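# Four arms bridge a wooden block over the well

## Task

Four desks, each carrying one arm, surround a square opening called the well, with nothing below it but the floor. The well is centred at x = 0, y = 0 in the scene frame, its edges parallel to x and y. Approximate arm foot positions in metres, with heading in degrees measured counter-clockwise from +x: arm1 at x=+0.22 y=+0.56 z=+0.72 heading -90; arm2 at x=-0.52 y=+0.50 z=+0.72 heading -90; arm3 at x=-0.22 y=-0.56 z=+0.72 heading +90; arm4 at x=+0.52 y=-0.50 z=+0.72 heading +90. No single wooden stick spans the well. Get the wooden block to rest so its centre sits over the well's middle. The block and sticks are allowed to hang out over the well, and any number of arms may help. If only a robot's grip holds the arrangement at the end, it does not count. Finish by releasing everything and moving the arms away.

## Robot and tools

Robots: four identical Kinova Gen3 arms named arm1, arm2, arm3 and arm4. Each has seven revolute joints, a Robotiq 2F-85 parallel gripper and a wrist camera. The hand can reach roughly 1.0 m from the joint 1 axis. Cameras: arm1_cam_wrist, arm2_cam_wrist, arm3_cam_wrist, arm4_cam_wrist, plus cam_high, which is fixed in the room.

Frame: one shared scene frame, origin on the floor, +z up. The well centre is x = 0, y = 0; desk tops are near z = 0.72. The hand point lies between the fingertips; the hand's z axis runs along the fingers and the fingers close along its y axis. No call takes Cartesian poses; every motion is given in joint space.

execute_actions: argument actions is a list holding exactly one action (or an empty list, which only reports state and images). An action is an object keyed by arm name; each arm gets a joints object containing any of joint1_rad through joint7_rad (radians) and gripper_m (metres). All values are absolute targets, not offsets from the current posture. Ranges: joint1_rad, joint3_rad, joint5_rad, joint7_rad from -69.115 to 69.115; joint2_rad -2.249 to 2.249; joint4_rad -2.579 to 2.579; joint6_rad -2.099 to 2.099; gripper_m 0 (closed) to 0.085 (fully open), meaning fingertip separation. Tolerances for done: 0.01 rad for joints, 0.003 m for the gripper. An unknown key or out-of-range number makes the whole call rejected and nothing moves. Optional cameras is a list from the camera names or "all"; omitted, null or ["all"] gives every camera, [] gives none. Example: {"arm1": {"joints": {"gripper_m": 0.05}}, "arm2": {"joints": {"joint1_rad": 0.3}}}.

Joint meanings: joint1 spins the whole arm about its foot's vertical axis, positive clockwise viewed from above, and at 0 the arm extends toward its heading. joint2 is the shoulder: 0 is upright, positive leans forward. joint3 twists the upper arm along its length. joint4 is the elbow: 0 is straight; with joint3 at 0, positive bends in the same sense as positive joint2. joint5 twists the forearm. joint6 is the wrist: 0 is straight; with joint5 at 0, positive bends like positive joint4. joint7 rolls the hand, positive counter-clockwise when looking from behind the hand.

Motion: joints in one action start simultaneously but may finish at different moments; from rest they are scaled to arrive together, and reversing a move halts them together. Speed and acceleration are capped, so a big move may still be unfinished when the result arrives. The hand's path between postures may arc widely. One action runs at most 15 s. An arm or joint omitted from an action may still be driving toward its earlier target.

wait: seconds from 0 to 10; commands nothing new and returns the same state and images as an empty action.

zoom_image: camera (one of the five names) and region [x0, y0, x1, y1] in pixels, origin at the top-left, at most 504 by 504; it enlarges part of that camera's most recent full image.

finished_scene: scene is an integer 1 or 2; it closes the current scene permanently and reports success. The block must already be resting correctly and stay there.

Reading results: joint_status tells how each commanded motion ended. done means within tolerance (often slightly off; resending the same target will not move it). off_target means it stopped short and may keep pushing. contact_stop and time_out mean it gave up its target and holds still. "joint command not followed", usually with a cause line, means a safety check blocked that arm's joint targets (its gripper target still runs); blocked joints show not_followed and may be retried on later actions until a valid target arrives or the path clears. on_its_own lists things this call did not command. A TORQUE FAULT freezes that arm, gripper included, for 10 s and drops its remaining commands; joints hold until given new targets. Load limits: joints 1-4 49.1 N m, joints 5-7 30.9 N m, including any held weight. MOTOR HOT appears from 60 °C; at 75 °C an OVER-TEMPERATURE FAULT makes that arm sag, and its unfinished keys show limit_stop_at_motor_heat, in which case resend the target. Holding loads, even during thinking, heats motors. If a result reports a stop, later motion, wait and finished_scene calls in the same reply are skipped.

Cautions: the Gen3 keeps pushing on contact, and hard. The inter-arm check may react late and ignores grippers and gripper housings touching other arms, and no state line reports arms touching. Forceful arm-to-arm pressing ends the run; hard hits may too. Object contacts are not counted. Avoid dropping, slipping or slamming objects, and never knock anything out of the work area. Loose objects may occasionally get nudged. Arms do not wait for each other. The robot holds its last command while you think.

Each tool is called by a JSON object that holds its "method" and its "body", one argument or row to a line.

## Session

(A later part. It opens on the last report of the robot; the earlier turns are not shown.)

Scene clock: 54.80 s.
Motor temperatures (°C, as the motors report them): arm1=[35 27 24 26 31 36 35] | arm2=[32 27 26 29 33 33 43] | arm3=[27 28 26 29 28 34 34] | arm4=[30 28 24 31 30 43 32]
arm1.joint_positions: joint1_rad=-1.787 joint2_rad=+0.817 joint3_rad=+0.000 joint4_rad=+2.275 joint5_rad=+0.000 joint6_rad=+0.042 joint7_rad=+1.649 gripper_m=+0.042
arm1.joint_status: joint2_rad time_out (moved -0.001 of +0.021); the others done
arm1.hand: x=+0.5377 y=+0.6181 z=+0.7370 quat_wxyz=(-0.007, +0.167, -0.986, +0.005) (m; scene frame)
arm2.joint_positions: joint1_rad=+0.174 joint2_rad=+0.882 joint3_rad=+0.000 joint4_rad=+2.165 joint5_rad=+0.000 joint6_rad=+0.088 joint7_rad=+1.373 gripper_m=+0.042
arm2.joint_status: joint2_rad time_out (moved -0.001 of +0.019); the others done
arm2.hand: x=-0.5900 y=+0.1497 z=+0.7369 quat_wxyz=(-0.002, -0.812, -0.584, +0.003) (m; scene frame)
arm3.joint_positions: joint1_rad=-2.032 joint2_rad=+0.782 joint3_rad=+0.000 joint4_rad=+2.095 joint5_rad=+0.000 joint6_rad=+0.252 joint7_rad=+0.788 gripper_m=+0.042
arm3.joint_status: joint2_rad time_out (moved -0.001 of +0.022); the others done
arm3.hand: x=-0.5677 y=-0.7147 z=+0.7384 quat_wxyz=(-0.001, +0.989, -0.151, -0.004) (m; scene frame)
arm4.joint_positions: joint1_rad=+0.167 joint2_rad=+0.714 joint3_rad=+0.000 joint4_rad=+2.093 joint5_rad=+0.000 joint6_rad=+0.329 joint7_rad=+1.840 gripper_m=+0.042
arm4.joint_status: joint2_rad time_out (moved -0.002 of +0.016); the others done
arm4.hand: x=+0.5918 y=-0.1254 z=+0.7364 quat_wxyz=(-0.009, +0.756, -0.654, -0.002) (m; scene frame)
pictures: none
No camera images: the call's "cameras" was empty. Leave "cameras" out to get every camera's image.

{"method": "execute_actions", "body": {
  "actions": [
    {"arm1":{"joints":{"joint2_rad":0.8095,"joint4_rad":2.2703,"joint6_rad":0.0619}},"arm2":{"joints":{"joint2_rad":0.8751,"joint4_rad":2.1625,"joint6_rad":0.104}},"arm3":{"joints":{"joint2_rad":0.7753,"joint4_rad":2.0919,"joint6_rad":0.2744}},"arm4":{"joints":{"joint2_rad":0.708,"joint4_rad":2.0877,"joint6_rad":0.3459}}}
  ],
  "cameras": []
}}

{"method": "execute_actions", "body": {
  "actions": [
    {"arm1":{"joints":{"gripper_m":0.015}},"arm2":{"joints":{"gripper_m":0.015}},"arm3":{"joints":{"gripper_m":0.015}},"arm4":{"joints":{"gripper_m":0.015}}}
  ],
  "cameras": ["arm1_cam_wrist","arm2_cam_wrist","arm3_cam_wrist","arm4_cam_wrist"]
}}

Scene clock: 56.40 s.
Motor temperatures (°C, as the motors report them): arm1=[35 27 24 26 31 36 35] | arm2=[32 27 26 29 33 33 43] | arm3=[27 28 26 29 28 34 34] | arm4=[30 28 24 31 30 43 32]
arm1.joint_positions: joint1_rad=-1.787 joint2_rad=+0.810 joint3_rad=+0.000 joint4_rad=+2.270 joint5_rad=+0.000 joint6_rad=+0.062 joint7_rad=+1.648 gripper_m=+0.042
arm1.joint_status: all done
arm1.hand: x=+0.5371 y=+0.6179 z=+0.7395 quat_wxyz=(-0.003, +0.167, -0.986, +0.005) (m; scene frame)
arm2.joint_positions: joint1_rad=+0.174 joint2_rad=+0.875 joint3_rad=+0.000 joint4_rad=+2.162 joint5_rad=+0.000 joint6_rad=+0.104 joint7_rad=+1.373 gripper_m=+0.042
arm2.joint_status: all done
arm2.hand: x=-0.5899 y=+0.1504 z=+0.7395 quat_wxyz=(+0.000, -0.812, -0.584, +0.001) (m; scene frame)
arm3.joint_positions: joint1_rad=-2.032 joint2_rad=+0.775 joint3_rad=+0.000 joint4_rad=+2.092 joint5_rad=+0.000 joint6_rad=+0.274 joint7_rad=+0.788 gripper_m=+0.042
arm3.joint_status: all done
arm3.hand: x=-0.5650 y=-0.7133 z=+0.7412 quat_wxyz=(-0.004, +0.989, -0.151, +0.001) (m; scene frame)
arm4.joint_positions: joint1_rad=+0.167 joint2_rad=+0.708 joint3_rad=+0.000 joint4_rad=+2.088 joint5_rad=+0.000 joint6_rad=+0.346 joint7_rad=+1.840 gripper_m=+0.042
arm4.joint_status: all done
arm4.hand: x=+0.5918 y=-0.1258 z=+0.7391 quat_wxyz=(-0.006, +0.756, -0.654, +0.000) (m; scene frame)
pictures: none
No camera images: the call's "cameras" was empty. Leave "cameras" out to get every camera's image.

Scene clock: 57.10 s.
Motor temperatures (°C, as the motors report them): arm1=[35 27 24 26 31 36 35] | arm2=[32 27 26 29 33 33 43] | arm3=[27 28 26 29 28 34 34] | arm4=[30 28 24 31 30 43 32]
arm1.joint_positions: joint1_rad=-1.787 joint2_rad=+0.807 joint3_rad=+0.000 joint4_rad=+2.271 joint5_rad=+0.000 joint6_rad=+0.063 joint7_rad=+1.648 gripper_m=+0.023
arm1.joint_status: gripper_m off_target (ended at +0.023, target +0.015)
arm1.hand: x=+0.5370 y=+0.6180 z=+0.7401 quat_wxyz=(-0.004, +0.167, -0.986, +0.005) (m; scene frame)
arm2.joint_positions: joint1_rad=+0.174 joint2_rad=+0.873 joint3_rad=+0.000 joint4_rad=+2.163 joint5_rad=+0.000 joint6_rad=+0.105 joint7_rad=+1.373 gripper_m=+0.024
arm2.joint_status: gripper_m off_target (ended at +0.024, target +0.015)
arm2.hand: x=-0.5899 y=+0.1502 z=+0.7401 quat_wxyz=(+0.000, -0.812, -0.583, +0.001) (m; scene frame)
arm3.joint_positions: joint1_rad=-2.032 joint2_rad=+0.774 joint3_rad=+0.000 joint4_rad=+2.092 joint5_rad=+0.000 joint6_rad=+0.275 joint7_rad=+0.788 gripper_m=+0.023
arm3.joint_status: gripper_m off_target (ended at +0.023, target +0.015)
arm3.hand: x=-0.5651 y=-0.7134 z=+0.7418 quat_wxyz=(-0.004, +0.989, -0.151, +0.001) (m; scene frame)
arm4.joint_positions: joint1_rad=+0.167 joint2_rad=+0.706 joint3_rad=+0.000 joint4_rad=+2.088 joint5_rad=+0.000 joint6_rad=+0.347 joint7_rad=+1.839 gripper_m=+0.023
arm4.joint_status: gripper_m off_target (ended at +0.023, target +0.015)
arm4.hand: x=+0.5918 y=-0.1256 z=+0.7398 quat_wxyz=(-0.007, +0.756, -0.654, +0.000) (m; scene frame)
pictures: arm1_cam_wrist, arm2_cam_wrist, arm3_cam_wrist, arm4_cam_wrist
Images, in order (width x height): arm1_cam_wrist 896x504, arm2_cam_wrist 896x504, arm3_cam_wrist 896x504, arm4_cam_wrist 896x504.

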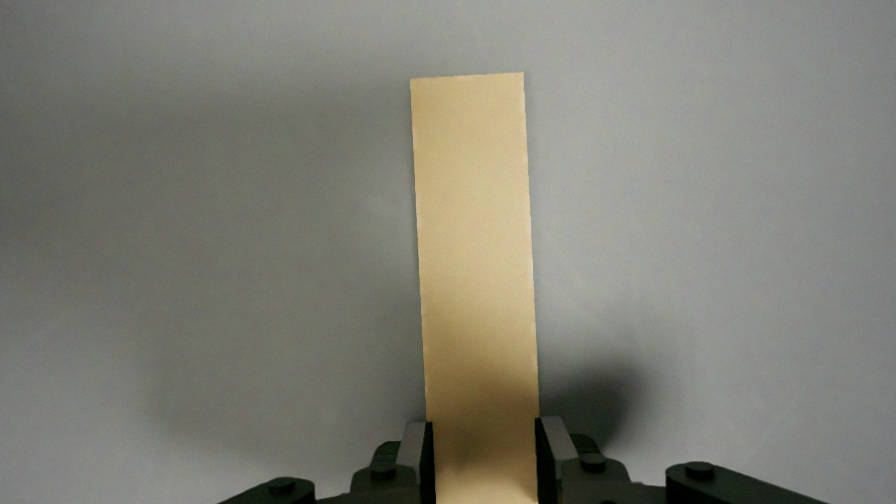

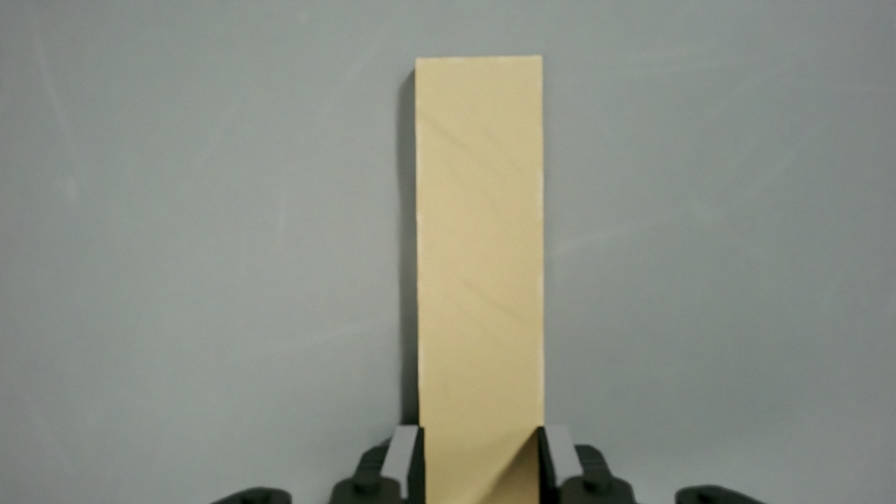

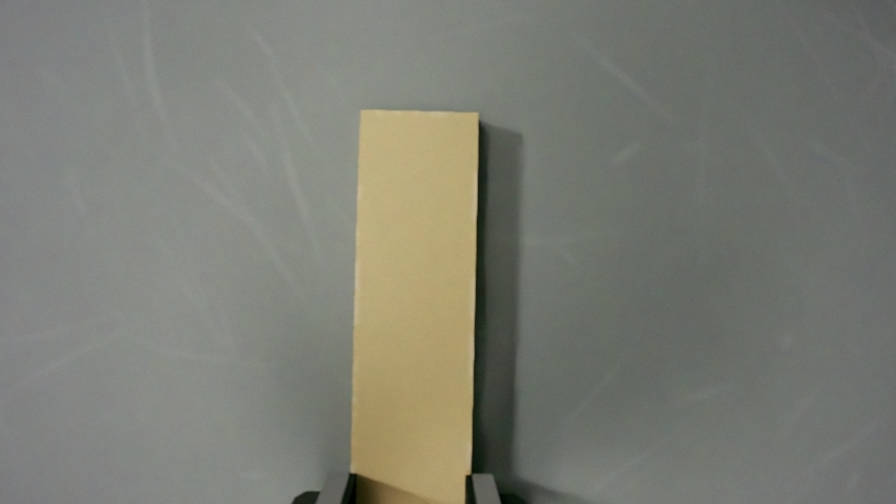

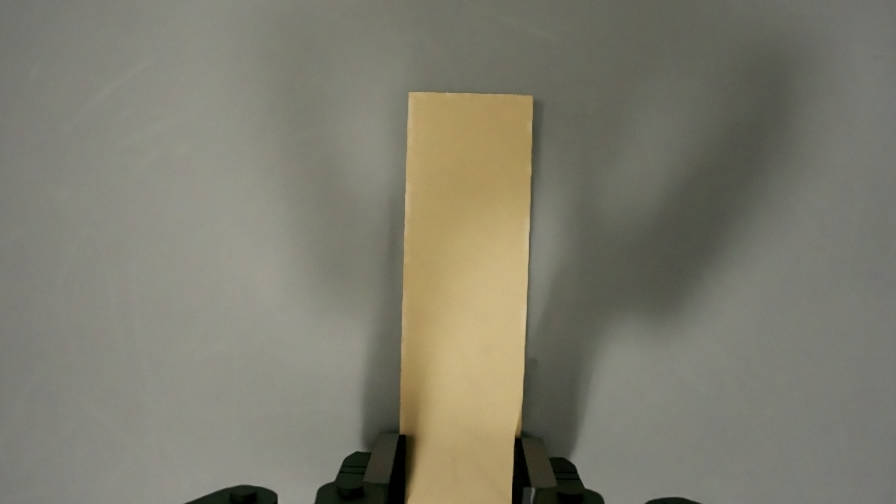

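{"method": "zoom_image", "body": {
  "camera": "arm2_cam_wrist",
  "region": [380, 400, 620, 504]
}}

{"method": "zoom_image", "body": {
  "camera": "arm4_cam_wrist",
  "region": [340, 400, 580, 504]
}}

Region (380, 400, 620, 504) of arm2_cam_wrist's 896x504 image, scaled by 2.100; it fills the top 218 rows of this view, and the rest is white.

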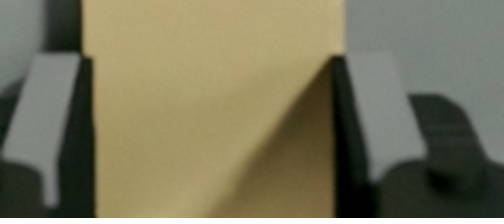

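Region (340, 400, 580, 504) of arm4_cam_wrist's 896x504 image, scaled by 2.100; it fills the top 218 rows of this view, and the rest is white.

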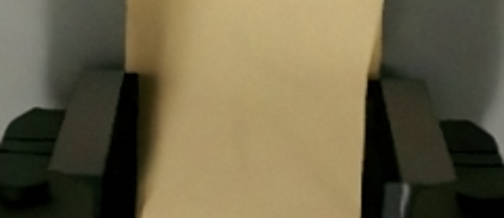

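{"method": "execute_actions", "body": {
  "actions": [
    {"arm1":{"joints":{"joint2_rad":0.61,"joint6_rad":0.262,"gripper_m":0.015}},"arm2":{"joints":{"joint2_rad":0.675,"joint6_rad":0.304,"gripper_m":0.015}},"arm3":{"joints":{"joint2_rad":0.575,"joint6_rad":0.474,"gripper_m":0.015}},"arm4":{"joints":{"joint2_rad":0.508,"joint6_rad":0.546,"gripper_m":0.015}}}
  ]
}}

Scene clock: 65.23 s.
Motor temperatures (°C, as the motors report them): arm1=[35 27 24 26 31 36 35] | arm2=[32 27 26 29 33 33 43] | arm3=[27 28 26 29 28 34 34] | arm4=[30 28 24 31 30 43 32]
arm1.joint_positions: joint1_rad=-1.787 joint2_rad=+0.611 joint3_rad=+0.000 joint4_rad=+2.270 joint5_rad=+0.000 joint6_rad=+0.262 joint7_rad=+1.649 gripper_m=+0.023
arm1.joint_status: gripper_m off_target (ended at +0.023, target +0.015); the others done
arm1.hand: x=+0.5344 y=+0.6179 z=+0.8040 quat_wxyz=(-0.003, +0.167, -0.986, +0.005) (m; scene frame)
arm2.joint_positions: joint1_rad=+0.174 joint2_rad=+0.676 joint3_rad=+0.000 joint4_rad=+2.163 joint5_rad=+0.000 joint6_rad=+0.304 joint7_rad=+1.373 gripper_m=+0.024
arm2.joint_status: gripper_m off_target (ended at +0.024, target +0.015); the others done
arm2.hand: x=-0.5899 y=+0.1492 z=+0.8108 quat_wxyz=(+0.001, -0.812, -0.584, +0.001) (m; scene frame)
arm3.joint_positions: joint1_rad=-2.032 joint2_rad=+0.576 joint3_rad=+0.000 joint4_rad=+2.092 joint5_rad=+0.000 joint6_rad=+0.474 joint7_rad=+0.788 gripper_m=+0.023
arm3.joint_status: gripper_m off_target (ended at +0.023, target +0.015); the others done
arm3.hand: x=-0.5588 y=-0.7106 z=+0.8166 quat_wxyz=(-0.004, +0.989, -0.151, +0.001) (m; scene frame)
arm4.joint_positions: joint1_rad=+0.167 joint2_rad=+0.509 joint3_rad=+0.000 joint4_rad=+2.088 joint5_rad=+0.000 joint6_rad=+0.546 joint7_rad=+1.840 gripper_m=+0.023
arm4.joint_status: gripper_m off_target (ended at +0.023, target +0.015); the others done
arm4.hand: x=+0.5896 y=-0.1392 z=+0.8138 quat_wxyz=(-0.006, +0.756, -0.654, +0.000) (m; scene frame)
pictures: arm1_cam_wrist, arm2_cam_wrist, arm3_cam_wrist, arm4_cam_wrist, cam_high
Images, in order (width x height): arm1_cam_wrist 896x504, arm2_cam_wrist 896x504, arm3_cam_wrist 896x504, arm4_cam_wrist 896x504, cam_high 896x504.

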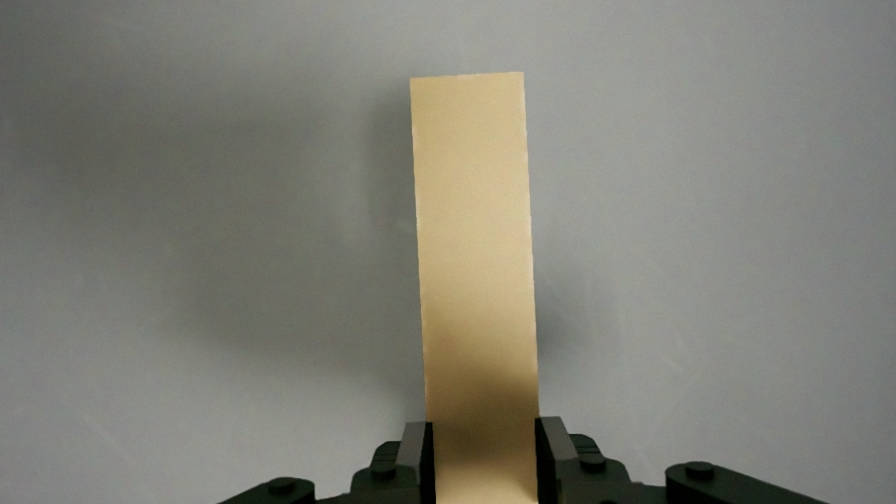

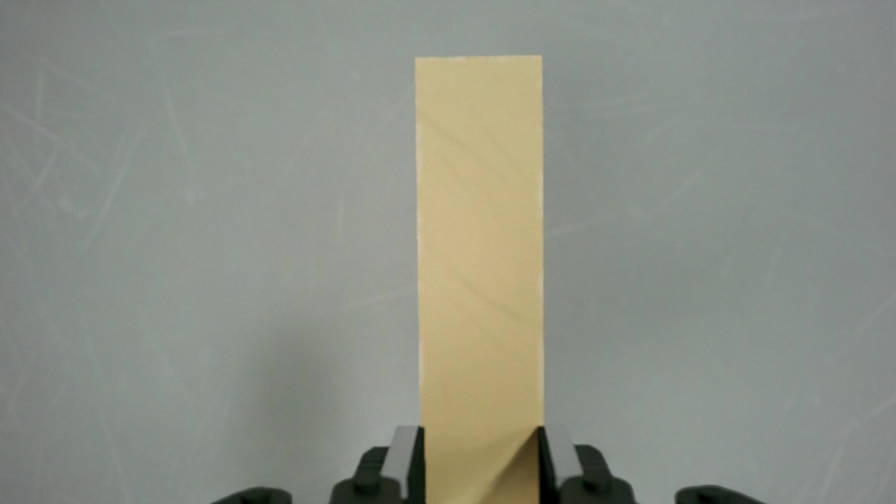

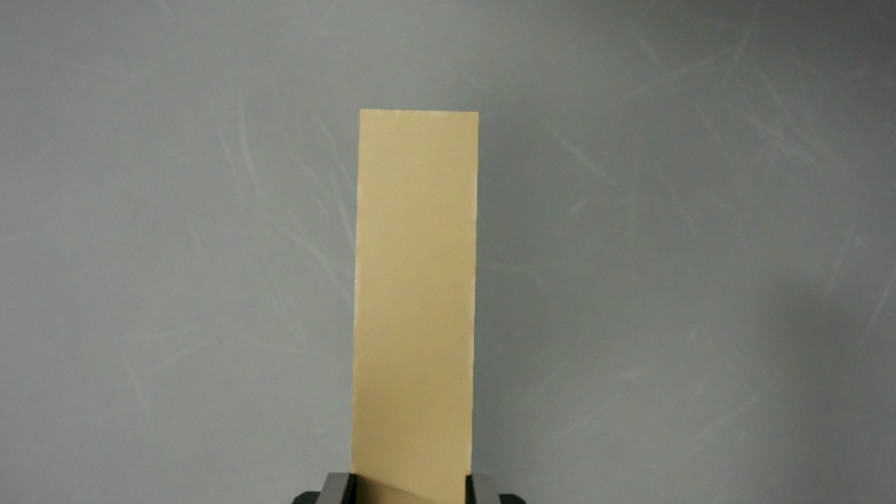

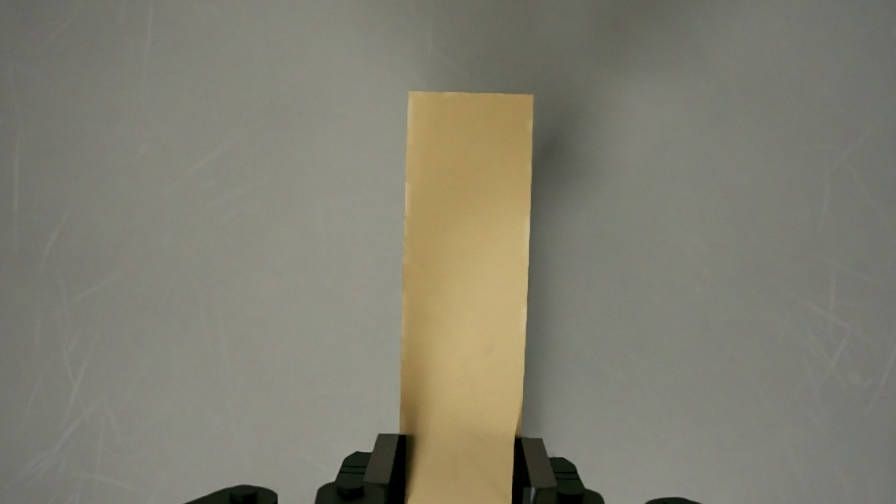

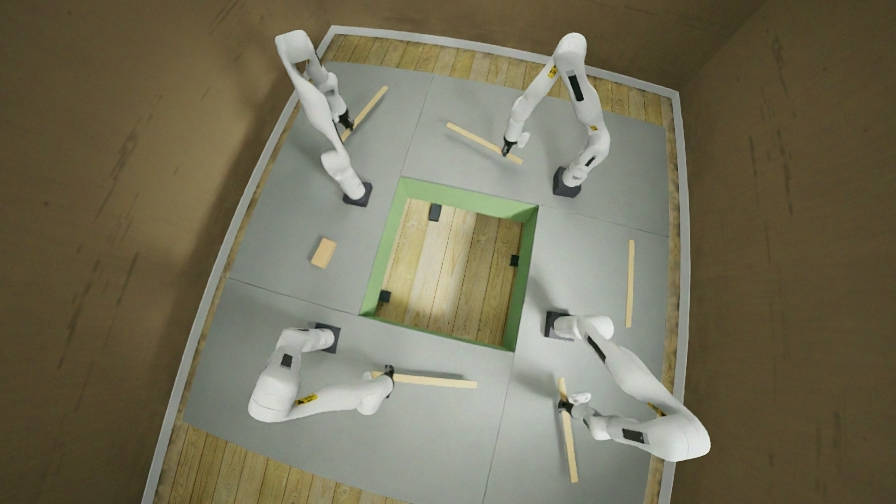

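{"method": "zoom_image", "body": {
  "camera": "cam_high",
  "region": [440, 110, 540, 175]
}}

{"method": "zoom_image", "body": {
  "camera": "cam_high",
  "region": [610, 230, 660, 270]
}}

Region (440, 110, 540, 175) of cam_high's 896x504 image, scaled by 5.040, with more detail than that image has; it fills the top 328 rows of this view, and the rest is white.

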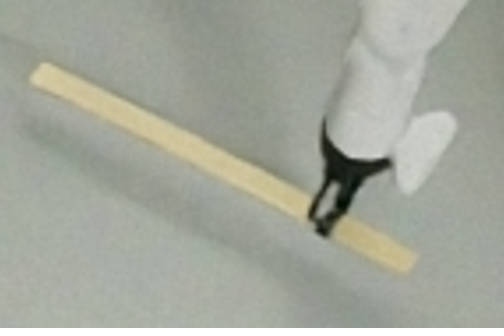

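Region (610, 230, 660, 270) of cam_high's 896x504 image, scaled by 10.080, with more detail than that image has; it fills the top 403 rows of this view, and the rest is white.

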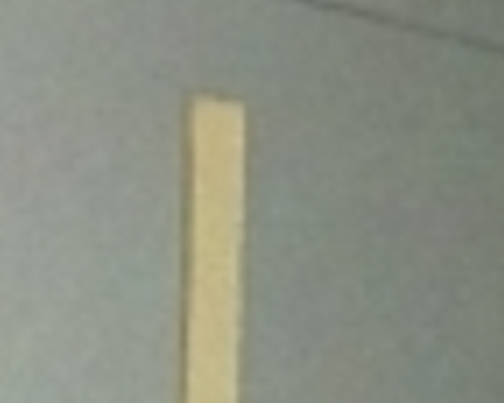

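{"method": "execute_actions", "body": {
  "actions": [
    {"arm1":{"joints":{"joint2_rad":0.2762,"joint4_rad":2.1429,"joint6_rad":0.7225,"joint7_rad":-0.2573,"gripper_m":0.015}},"arm2":{"joints":{"joint1_rad":0.32,"gripper_m":0.015}},"arm3":{"joints":{"joint2_rad":0.3846,"joint4_rad":2.2047,"joint6_rad":0.5523,"joint7_rad":-0.481,"gripper_m":0.015}},"arm4":{"joints":{"joint1_rad":0.31,"gripper_m":0.015}}}
  ],
  "cameras": ["cam_high"]
}}

Scene clock: 83.33 s.
Motor temperatures (°C, as the motors report them): arm1=[35 27 24 26 31 36 35] | arm2=[32 27 26 29 33 33 43] | arm3=[27 28 26 29 28 34 34] | arm4=[30 28 24 31 30 43 32]
arm1.joint_positions: joint1_rad=-1.787 joint2_rad=+0.277 joint3_rad=+0.000 joint4_rad=+2.143 joint5_rad=+0.000 joint6_rad=+0.722 joint7_rad=-0.257 gripper_m=+0.023
arm1.joint_status: gripper_m off_target (ended at +0.023, target +0.015); the others done
arm1.hand: x=+0.5340 y=+0.6192 z=+0.9318 quat_wxyz=(-0.006, -0.707, -0.707, +0.000) (m; scene frame)
arm2.joint_positions: joint1_rad=+0.320 joint2_rad=+0.675 joint3_rad=+0.000 joint4_rad=+2.163 joint5_rad=+0.000 joint6_rad=+0.304 joint7_rad=+1.373 gripper_m=+0.024
arm2.joint_status: gripper_m off_target (ended at +0.024, target +0.015); the others done
arm2.hand: x=-0.6402 y=+0.1631 z=+0.8110 quat_wxyz=(+0.001, -0.853, -0.523, +0.001) (m; scene frame)
arm3.joint_positions: joint1_rad=-2.032 joint2_rad=+0.385 joint3_rad=+0.000 joint4_rad=+2.205 joint5_rad=+0.000 joint6_rad=+0.552 joint7_rad=-0.481 gripper_m=+0.023
arm3.joint_status: gripper_m off_target (ended at +0.023, target +0.015); the others done
arm3.hand: x=-0.5149 y=-0.6881 z=+0.8660 quat_wxyz=(-0.004, +0.707, -0.707, -0.002) (m; scene frame)
arm4.joint_positions: joint1_rad=+0.310 joint2_rad=+0.508 joint3_rad=+0.000 joint4_rad=+2.088 joint5_rad=+0.000 joint6_rad=+0.546 joint7_rad=+1.840 gripper_m=+0.023
arm4.joint_status: gripper_m off_target (ended at +0.023, target +0.015); the others done
arm4.hand: x=+0.6402 y=-0.1528 z=+0.8141 quat_wxyz=(-0.006, +0.708, -0.706, +0.000) (m; scene frame)
pictures: cam_high
Images, in order (width x height): cam_high 896x504.

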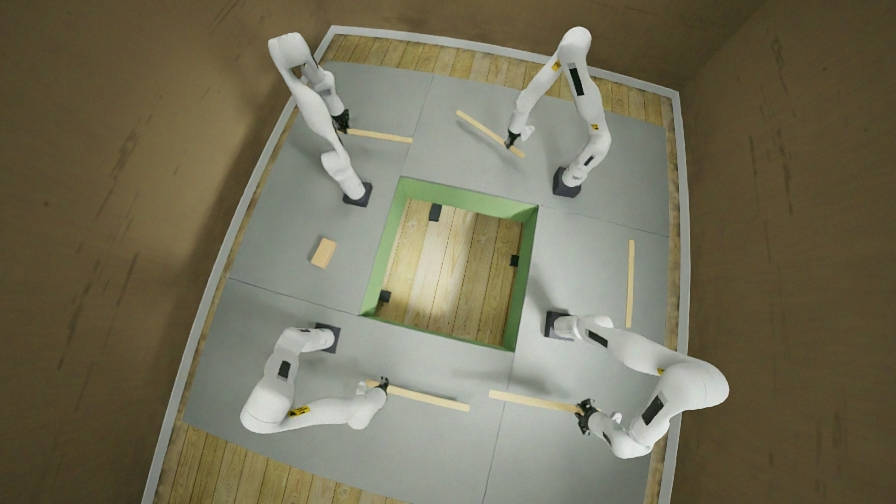

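{"method": "execute_actions", "body": {
  "actions": [
    {"arm1":{"joints":{"joint1_rad":0.9092,"joint7_rad":2.4392,"gripper_m":0.015}},"arm3":{"joints":{"joint1_rad":0.8884,"joint7_rad":2.439,"gripper_m":0.015}}}
  ]
}}

Scene clock: 87.63 s.
Motor temperatures (°C, as the motors report them): arm1=[35 27 24 26 31 36 35] | arm2=[32 28 26 29 33 33 43] | arm3=[27 28 26 29 28 34 34] | arm4=[30 28 24 31 30 43 32]
arm1.joint_positions: joint1_rad=+0.909 joint2_rad=+0.276 joint3_rad=+0.000 joint4_rad=+2.143 joint5_rad=+0.000 joint6_rad=+0.723 joint7_rad=+2.439 gripper_m=+0.023
arm1.joint_status: gripper_m off_target (ended at +0.023, target +0.015); the others done
arm1.hand: x=-0.0464 y=+0.3719 z=+0.9290 quat_wxyz=(-0.006, -0.707, -0.707, +0.000) (m; scene frame)
arm2.joint_positions: joint1_rad=+0.320 joint2_rad=+0.675 joint3_rad=+0.000 joint4_rad=+2.163 joint5_rad=+0.000 joint6_rad=+0.304 joint7_rad=+1.373 gripper_m=+0.024
arm2.joint_status: not commanded
arm2.hand: x=-0.6402 y=+0.1631 z=+0.8110 quat_wxyz=(+0.001, -0.853, -0.523, +0.001) (m; scene frame)
arm3.joint_positions: joint1_rad=+0.888 joint2_rad=+0.385 joint3_rad=+0.000 joint4_rad=+2.205 joint5_rad=+0.000 joint6_rad=+0.552 joint7_rad=+2.439 gripper_m=+0.023
arm3.joint_status: gripper_m off_target (ended at +0.023, target +0.015); the others done
arm3.hand: x=+0.0449 y=-0.3713 z=+0.8704 quat_wxyz=(-0.004, +0.707, -0.707, -0.002) (m; scene frame)
arm4.joint_positions: joint1_rad=+0.310 joint2_rad=+0.508 joint3_rad=+0.000 joint4_rad=+2.088 joint5_rad=+0.000 joint6_rad=+0.546 joint7_rad=+1.840 gripper_m=+0.023
arm4.joint_status: not commanded
arm4.hand: x=+0.6402 y=-0.1528 z=+0.8141 quat_wxyz=(-0.006, +0.708, -0.706, +0.000) (m; scene frame)
pictures: arm1_cam_wrist, arm2_cam_wrist, arm3_cam_wrist, arm4_cam_wrist, cam_high
Images, in order (width x height): arm1_cam_wrist 896x504, arm2_cam_wrist 896x504, arm3_cam_wrist 896x504, arm4_cam_wrist 896x504, cam_high 896x504.

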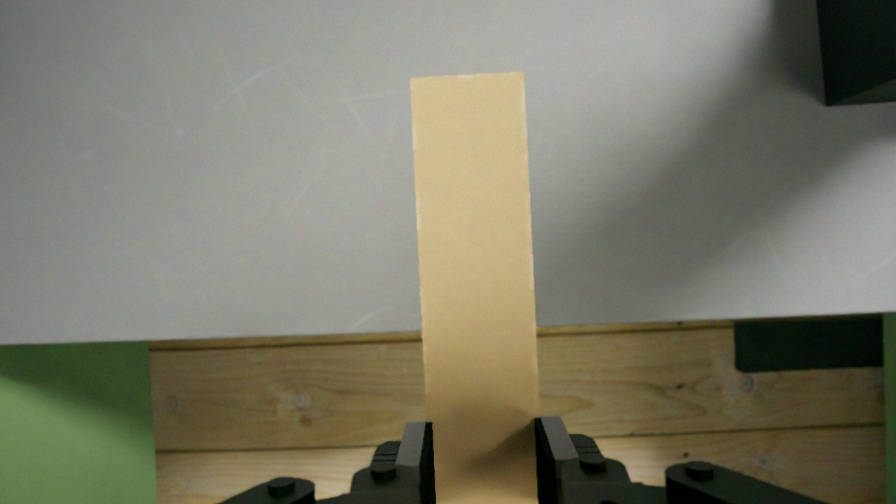

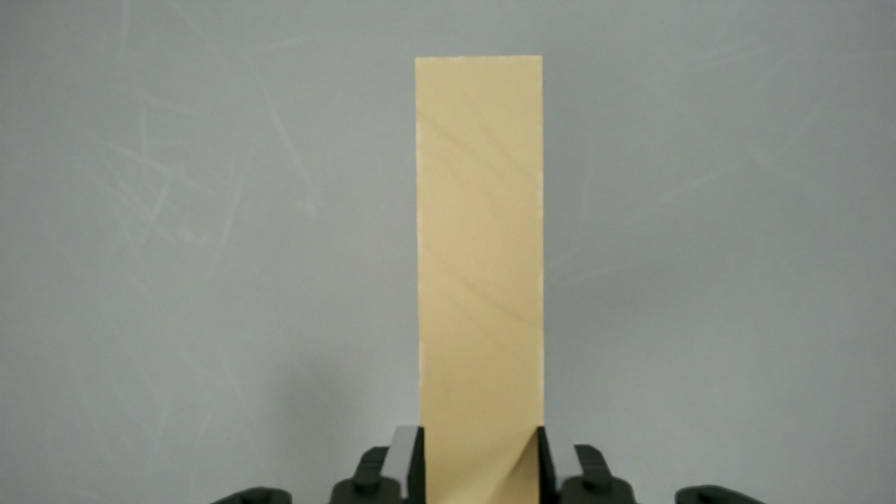

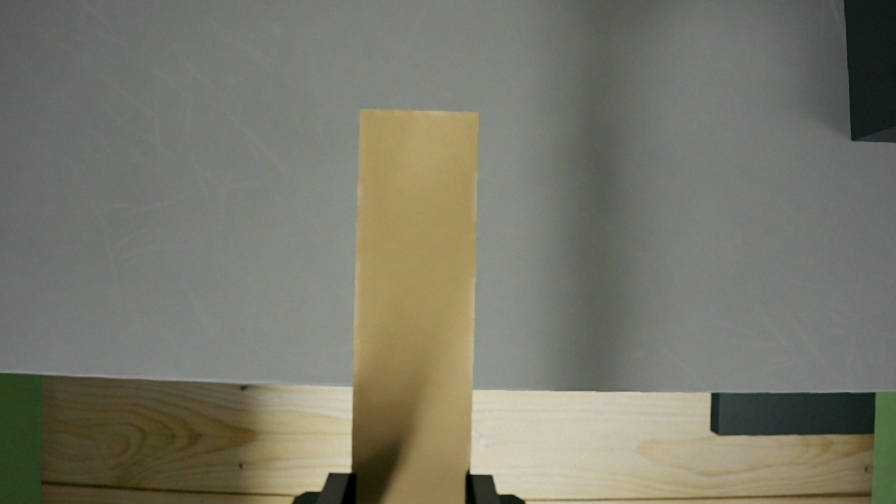

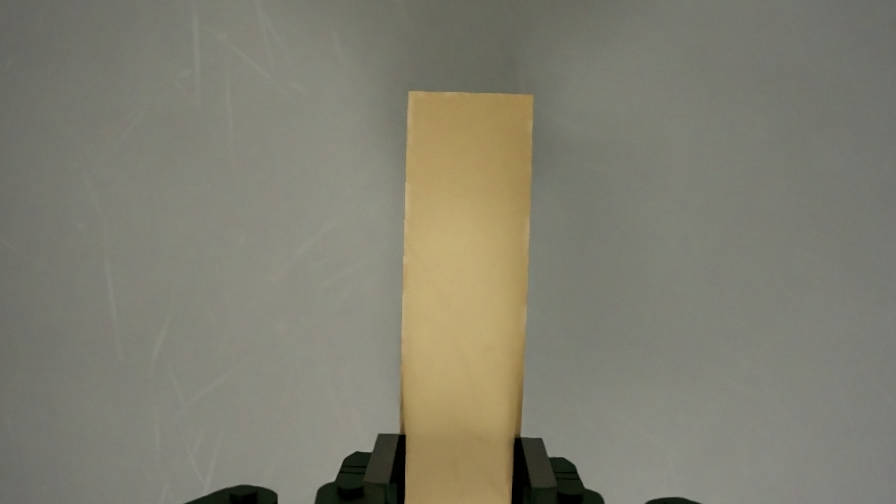

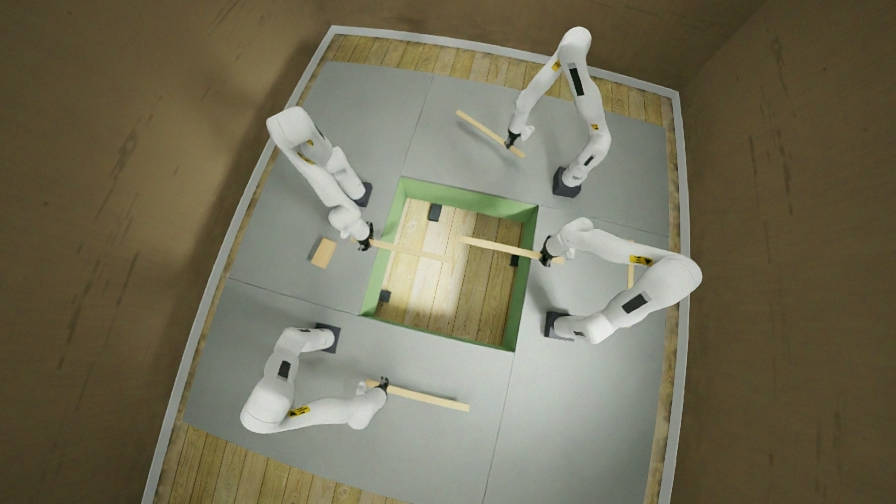

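{"method": "execute_actions", "body": {
  "actions": [
    {"arm1":{"joints":{"joint1_rad":1.1746,"joint2_rad":0.7109,"joint4_rad":2.4204,"joint5_rad":-1.9798,"joint6_rad":0.3218,"joint7_rad":4.6829,"gripper_m":0.015}},"arm2":{"joints":{"joint1_rad":-0.0936,"joint2_rad":0.9954,"joint4_rad":1.4815,"joint5_rad":-0.5342,"joint6_rad":0.689,"joint7_rad":3.4227,"gripper_m":0.015}},"arm3":{"joints":{"joint1_rad":1.1528,"joint2_rad":0.6585,"joint4_rad":2.4178,"joint5_rad":-1.8173,"joint6_rad":0.3,"joint7_rad":4.5112,"gripper_m":0.015}},"arm4":{"joints":{"joint1_rad":-0.0815,"joint2_rad":0.8805,"joint4_rad":1.4758,"joint5_rad":-0.4886,"joint6_rad":0.8021,"joint7_rad":3.3621,"gripper_m":0.015}}}
  ]
}}

Scene clock: 94.90 s.
Motor temperatures (°C, as the motors report them): arm1=[35 27 24 26 31 36 35] | arm2=[32 28 26 29 33 33 43] | arm3=[27 28 26 29 28 34 34] | arm4=[30 28 24 31 30 43 32]
arm1.joint_positions: joint1_rad=+1.174 joint2_rad=+0.711 joint3_rad=+0.000 joint4_rad=+2.420 joint5_rad=-1.980 joint6_rad=+0.322 joint7_rad=+4.683 gripper_m=+0.023
arm1.joint_status: gripper_m off_target (ended at +0.023, target +0.015); the others done
arm1.hand: x=-0.0446 y=+0.3651 z=+0.7811 quat_wxyz=(-0.121, -0.698, -0.697, +0.115) (m; scene frame)
arm2.joint_positions: joint1_rad=-0.094 joint2_rad=+0.996 joint3_rad=+0.000 joint4_rad=+1.482 joint5_rad=-0.534 joint6_rad=+0.689 joint7_rad=+3.423 gripper_m=+0.024
arm2.joint_status: gripper_m off_target (ended at +0.024, target +0.015); the others done
arm2.hand: x=-0.3665 y=-0.0446 z=+0.7804 quat_wxyz=(-0.165, +0.001, -0.986, +0.000) (m; scene frame)
arm3.joint_positions: joint1_rad=+1.153 joint2_rad=+0.659 joint3_rad=+0.000 joint4_rad=+2.418 joint5_rad=-1.817 joint6_rad=+0.300 joint7_rad=+4.511 gripper_m=+0.023
arm3.joint_status: gripper_m off_target (ended at +0.023, target +0.015); the others done
arm3.hand: x=+0.0447 y=-0.3661 z=+0.7831 quat_wxyz=(-0.117, +0.698, -0.697, -0.115) (m; scene frame)
arm4.joint_positions: joint1_rad=-0.082 joint2_rad=+0.881 joint3_rad=+0.000 joint4_rad=+1.476 joint5_rad=-0.488 joint6_rad=+0.802 joint7_rad=+3.362 gripper_m=+0.023
arm4.joint_status: gripper_m off_target (ended at +0.023, target +0.015); the others done
arm4.hand: x=+0.3706 y=+0.0449 z=+0.7787 quat_wxyz=(-0.005, +0.986, +0.000, -0.168) (m; scene frame)
pictures: arm1_cam_wrist, arm2_cam_wrist, arm3_cam_wrist, arm4_cam_wrist, cam_high
Images, in order (width x height): arm1_cam_wrist 896x504, arm2_cam_wrist 896x504, arm3_cam_wrist 896x504, arm4_cam_wrist 896x504, cam_high 896x504.

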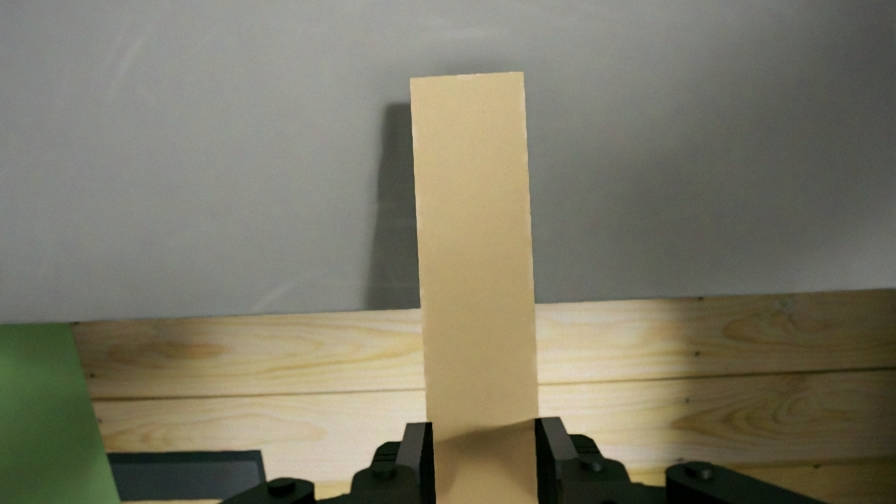

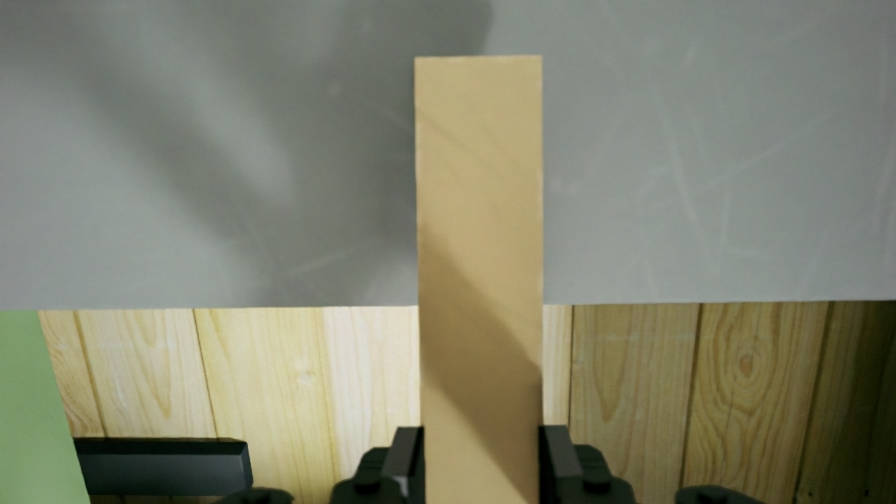

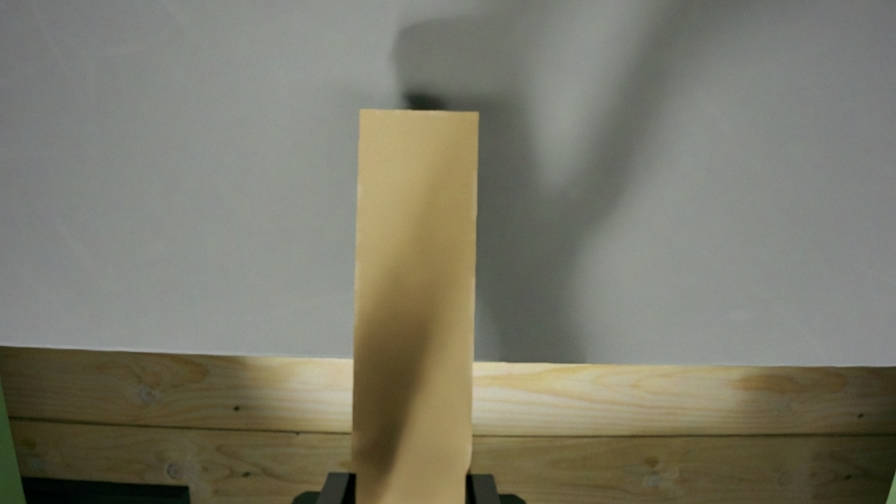

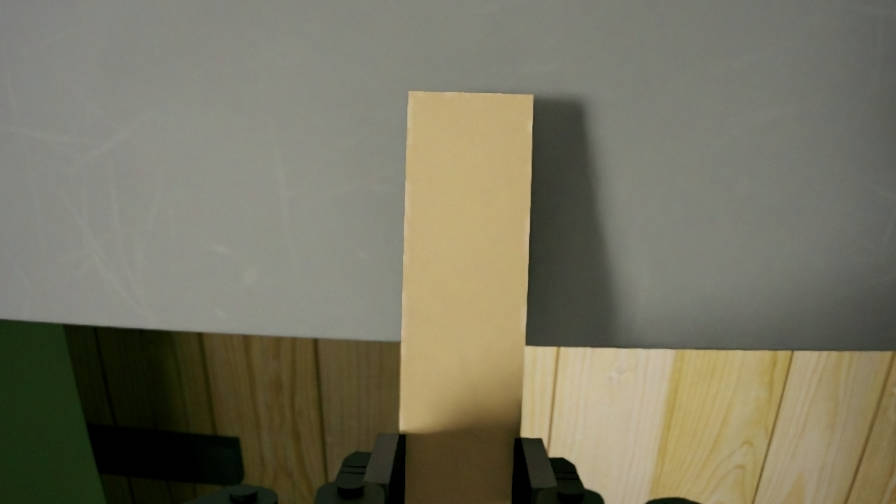

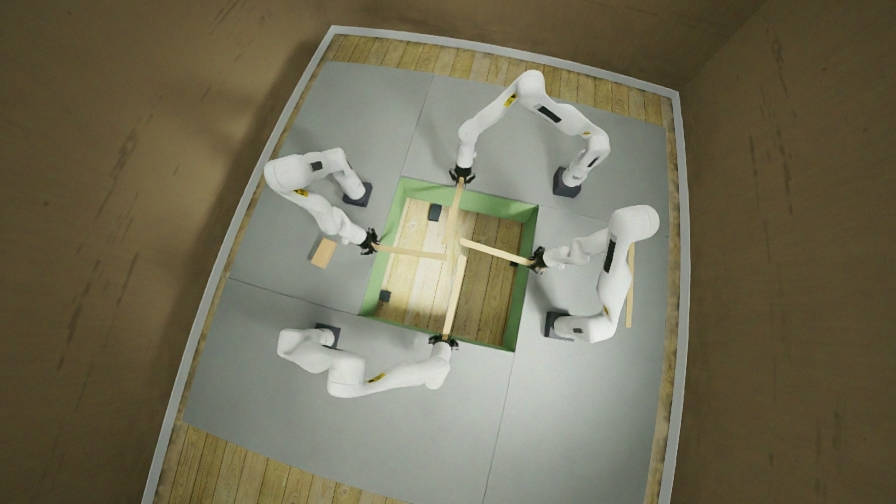

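{"method": "zoom_image", "body": {
  "camera": "cam_high",
  "region": [415, 210, 495, 290]
}}

Region (415, 210, 495, 290) of cam_high's 896x504 image, scaled by 6.300, with more detail than that image has.

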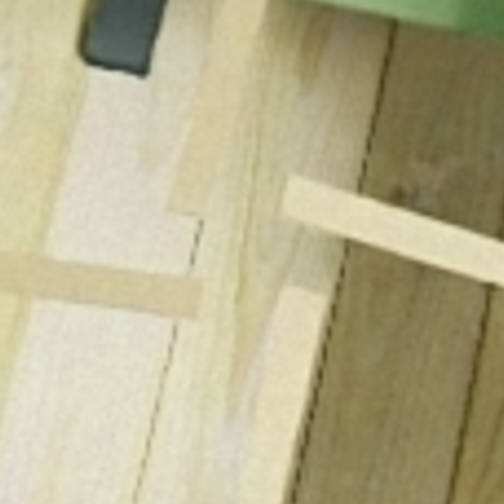

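{"method": "execute_actions", "body": {
  "actions": [
    {"arm1":{"joints":{"joint1_rad":1.0564,"joint2_rad":0.7147,"joint4_rad":2.3642,"joint5_rad":-1.9495,"joint6_rad":0.2962,"joint7_rad":4.5276,"gripper_m":0.015}},"arm2":{"joints":{"joint1_rad":-0.1643,"joint2_rad":1.0046,"joint4_rad":1.4548,"joint5_rad":-0.5312,"joint6_rad":0.6815,"joint7_rad":3.3479,"gripper_m":0.015}},"arm3":{"joints":{"joint1_rad":1.0348,"joint2_rad":0.6667,"joint4_rad":2.3616,"joint5_rad":-1.782,"joint6_rad":0.2774,"joint7_rad":4.3523,"gripper_m":0.015}},"arm4":{"joints":{"joint1_rad":-0.1528,"joint2_rad":0.8891,"joint4_rad":1.4519,"joint5_rad":-0.4869,"joint6_rad":0.7918,"joint7_rad":3.2887,"gripper_m":0.015}}}
  ],
  "cameras": ["cam_high"]
}}

{"method": "zoom_image", "body": {
  "camera": "cam_high",
  "region": [425, 220, 485, 280]
}}

Scene clock: 102.33 s.
Motor temperatures (°C, as the motors report them): arm1=[35 27 24 26 31 36 35] | arm2=[32 28 26 29 33 33 43] | arm3=[27 28 26 29 28 34 34] | arm4=[30 28 24 31 30 43 32]
arm1.joint_positions: joint1_rad=+1.057 joint2_rad=+0.715 joint3_rad=+0.000 joint4_rad=+2.364 joint5_rad=-1.949 joint6_rad=+0.296 joint7_rad=+4.528 gripper_m=+0.023
arm1.joint_status: gripper_m off_target (ended at +0.023, target +0.015); the others done
arm1.hand: x=-0.0465 y=+0.3261 z=+0.7807 quat_wxyz=(-0.120, -0.698, -0.697, +0.114) (m; scene frame)
arm2.joint_positions: joint1_rad=-0.164 joint2_rad=+1.005 joint3_rad=+0.000 joint4_rad=+1.455 joint5_rad=-0.531 joint6_rad=+0.681 joint7_rad=+3.348 gripper_m=+0.024
arm2.joint_status: gripper_m off_target (ended at +0.024, target +0.015); the others done
arm2.hand: x=-0.3270 y=-0.0458 z=+0.7803 quat_wxyz=(-0.164, +0.001, -0.986, +0.000) (m; scene frame)
arm3.joint_positions: joint1_rad=+1.035 joint2_rad=+0.667 joint3_rad=+0.000 joint4_rad=+2.362 joint5_rad=-1.782 joint6_rad=+0.277 joint7_rad=+4.352 gripper_m=+0.023
arm3.joint_status: gripper_m off_target (ended at +0.023, target +0.015); the others done
arm3.hand: x=+0.0466 y=-0.3271 z=+0.7824 quat_wxyz=(-0.116, +0.698, -0.697, -0.115) (m; scene frame)
arm4.joint_positions: joint1_rad=-0.153 joint2_rad=+0.890 joint3_rad=+0.000 joint4_rad=+1.452 joint5_rad=-0.487 joint6_rad=+0.792 joint7_rad=+3.289 gripper_m=+0.023
arm4.joint_status: gripper_m off_target (ended at +0.023, target +0.015); the others done
arm4.hand: x=+0.3310 y=+0.0460 z=+0.7789 quat_wxyz=(-0.005, +0.986, +0.000, -0.168) (m; scene frame)
pictures: cam_high
Images, in order (width x height): cam_high 896x504.

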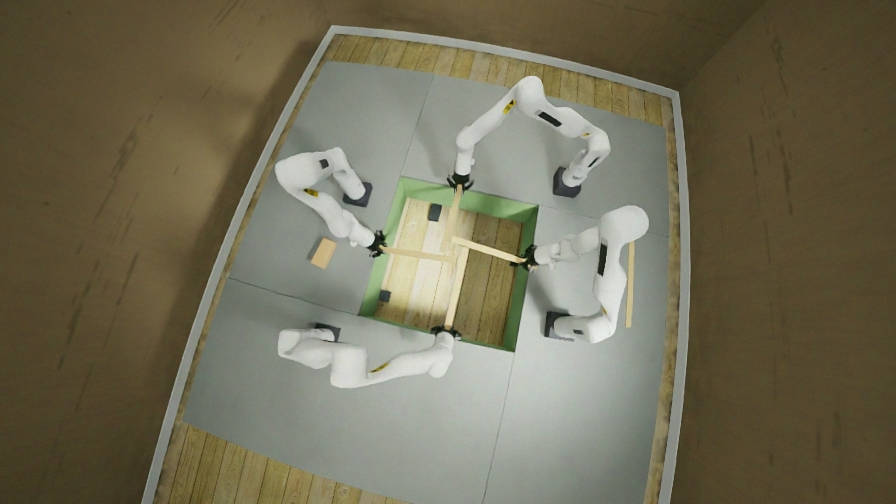

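Region (425, 220, 485, 280) of cam_high's 896x504 image, scaled by 8.400, with more detail than that image has.

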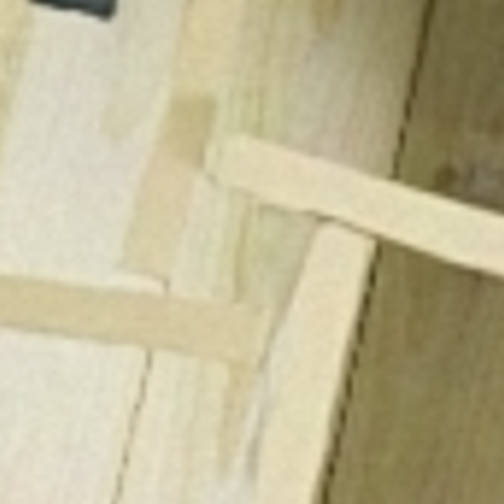

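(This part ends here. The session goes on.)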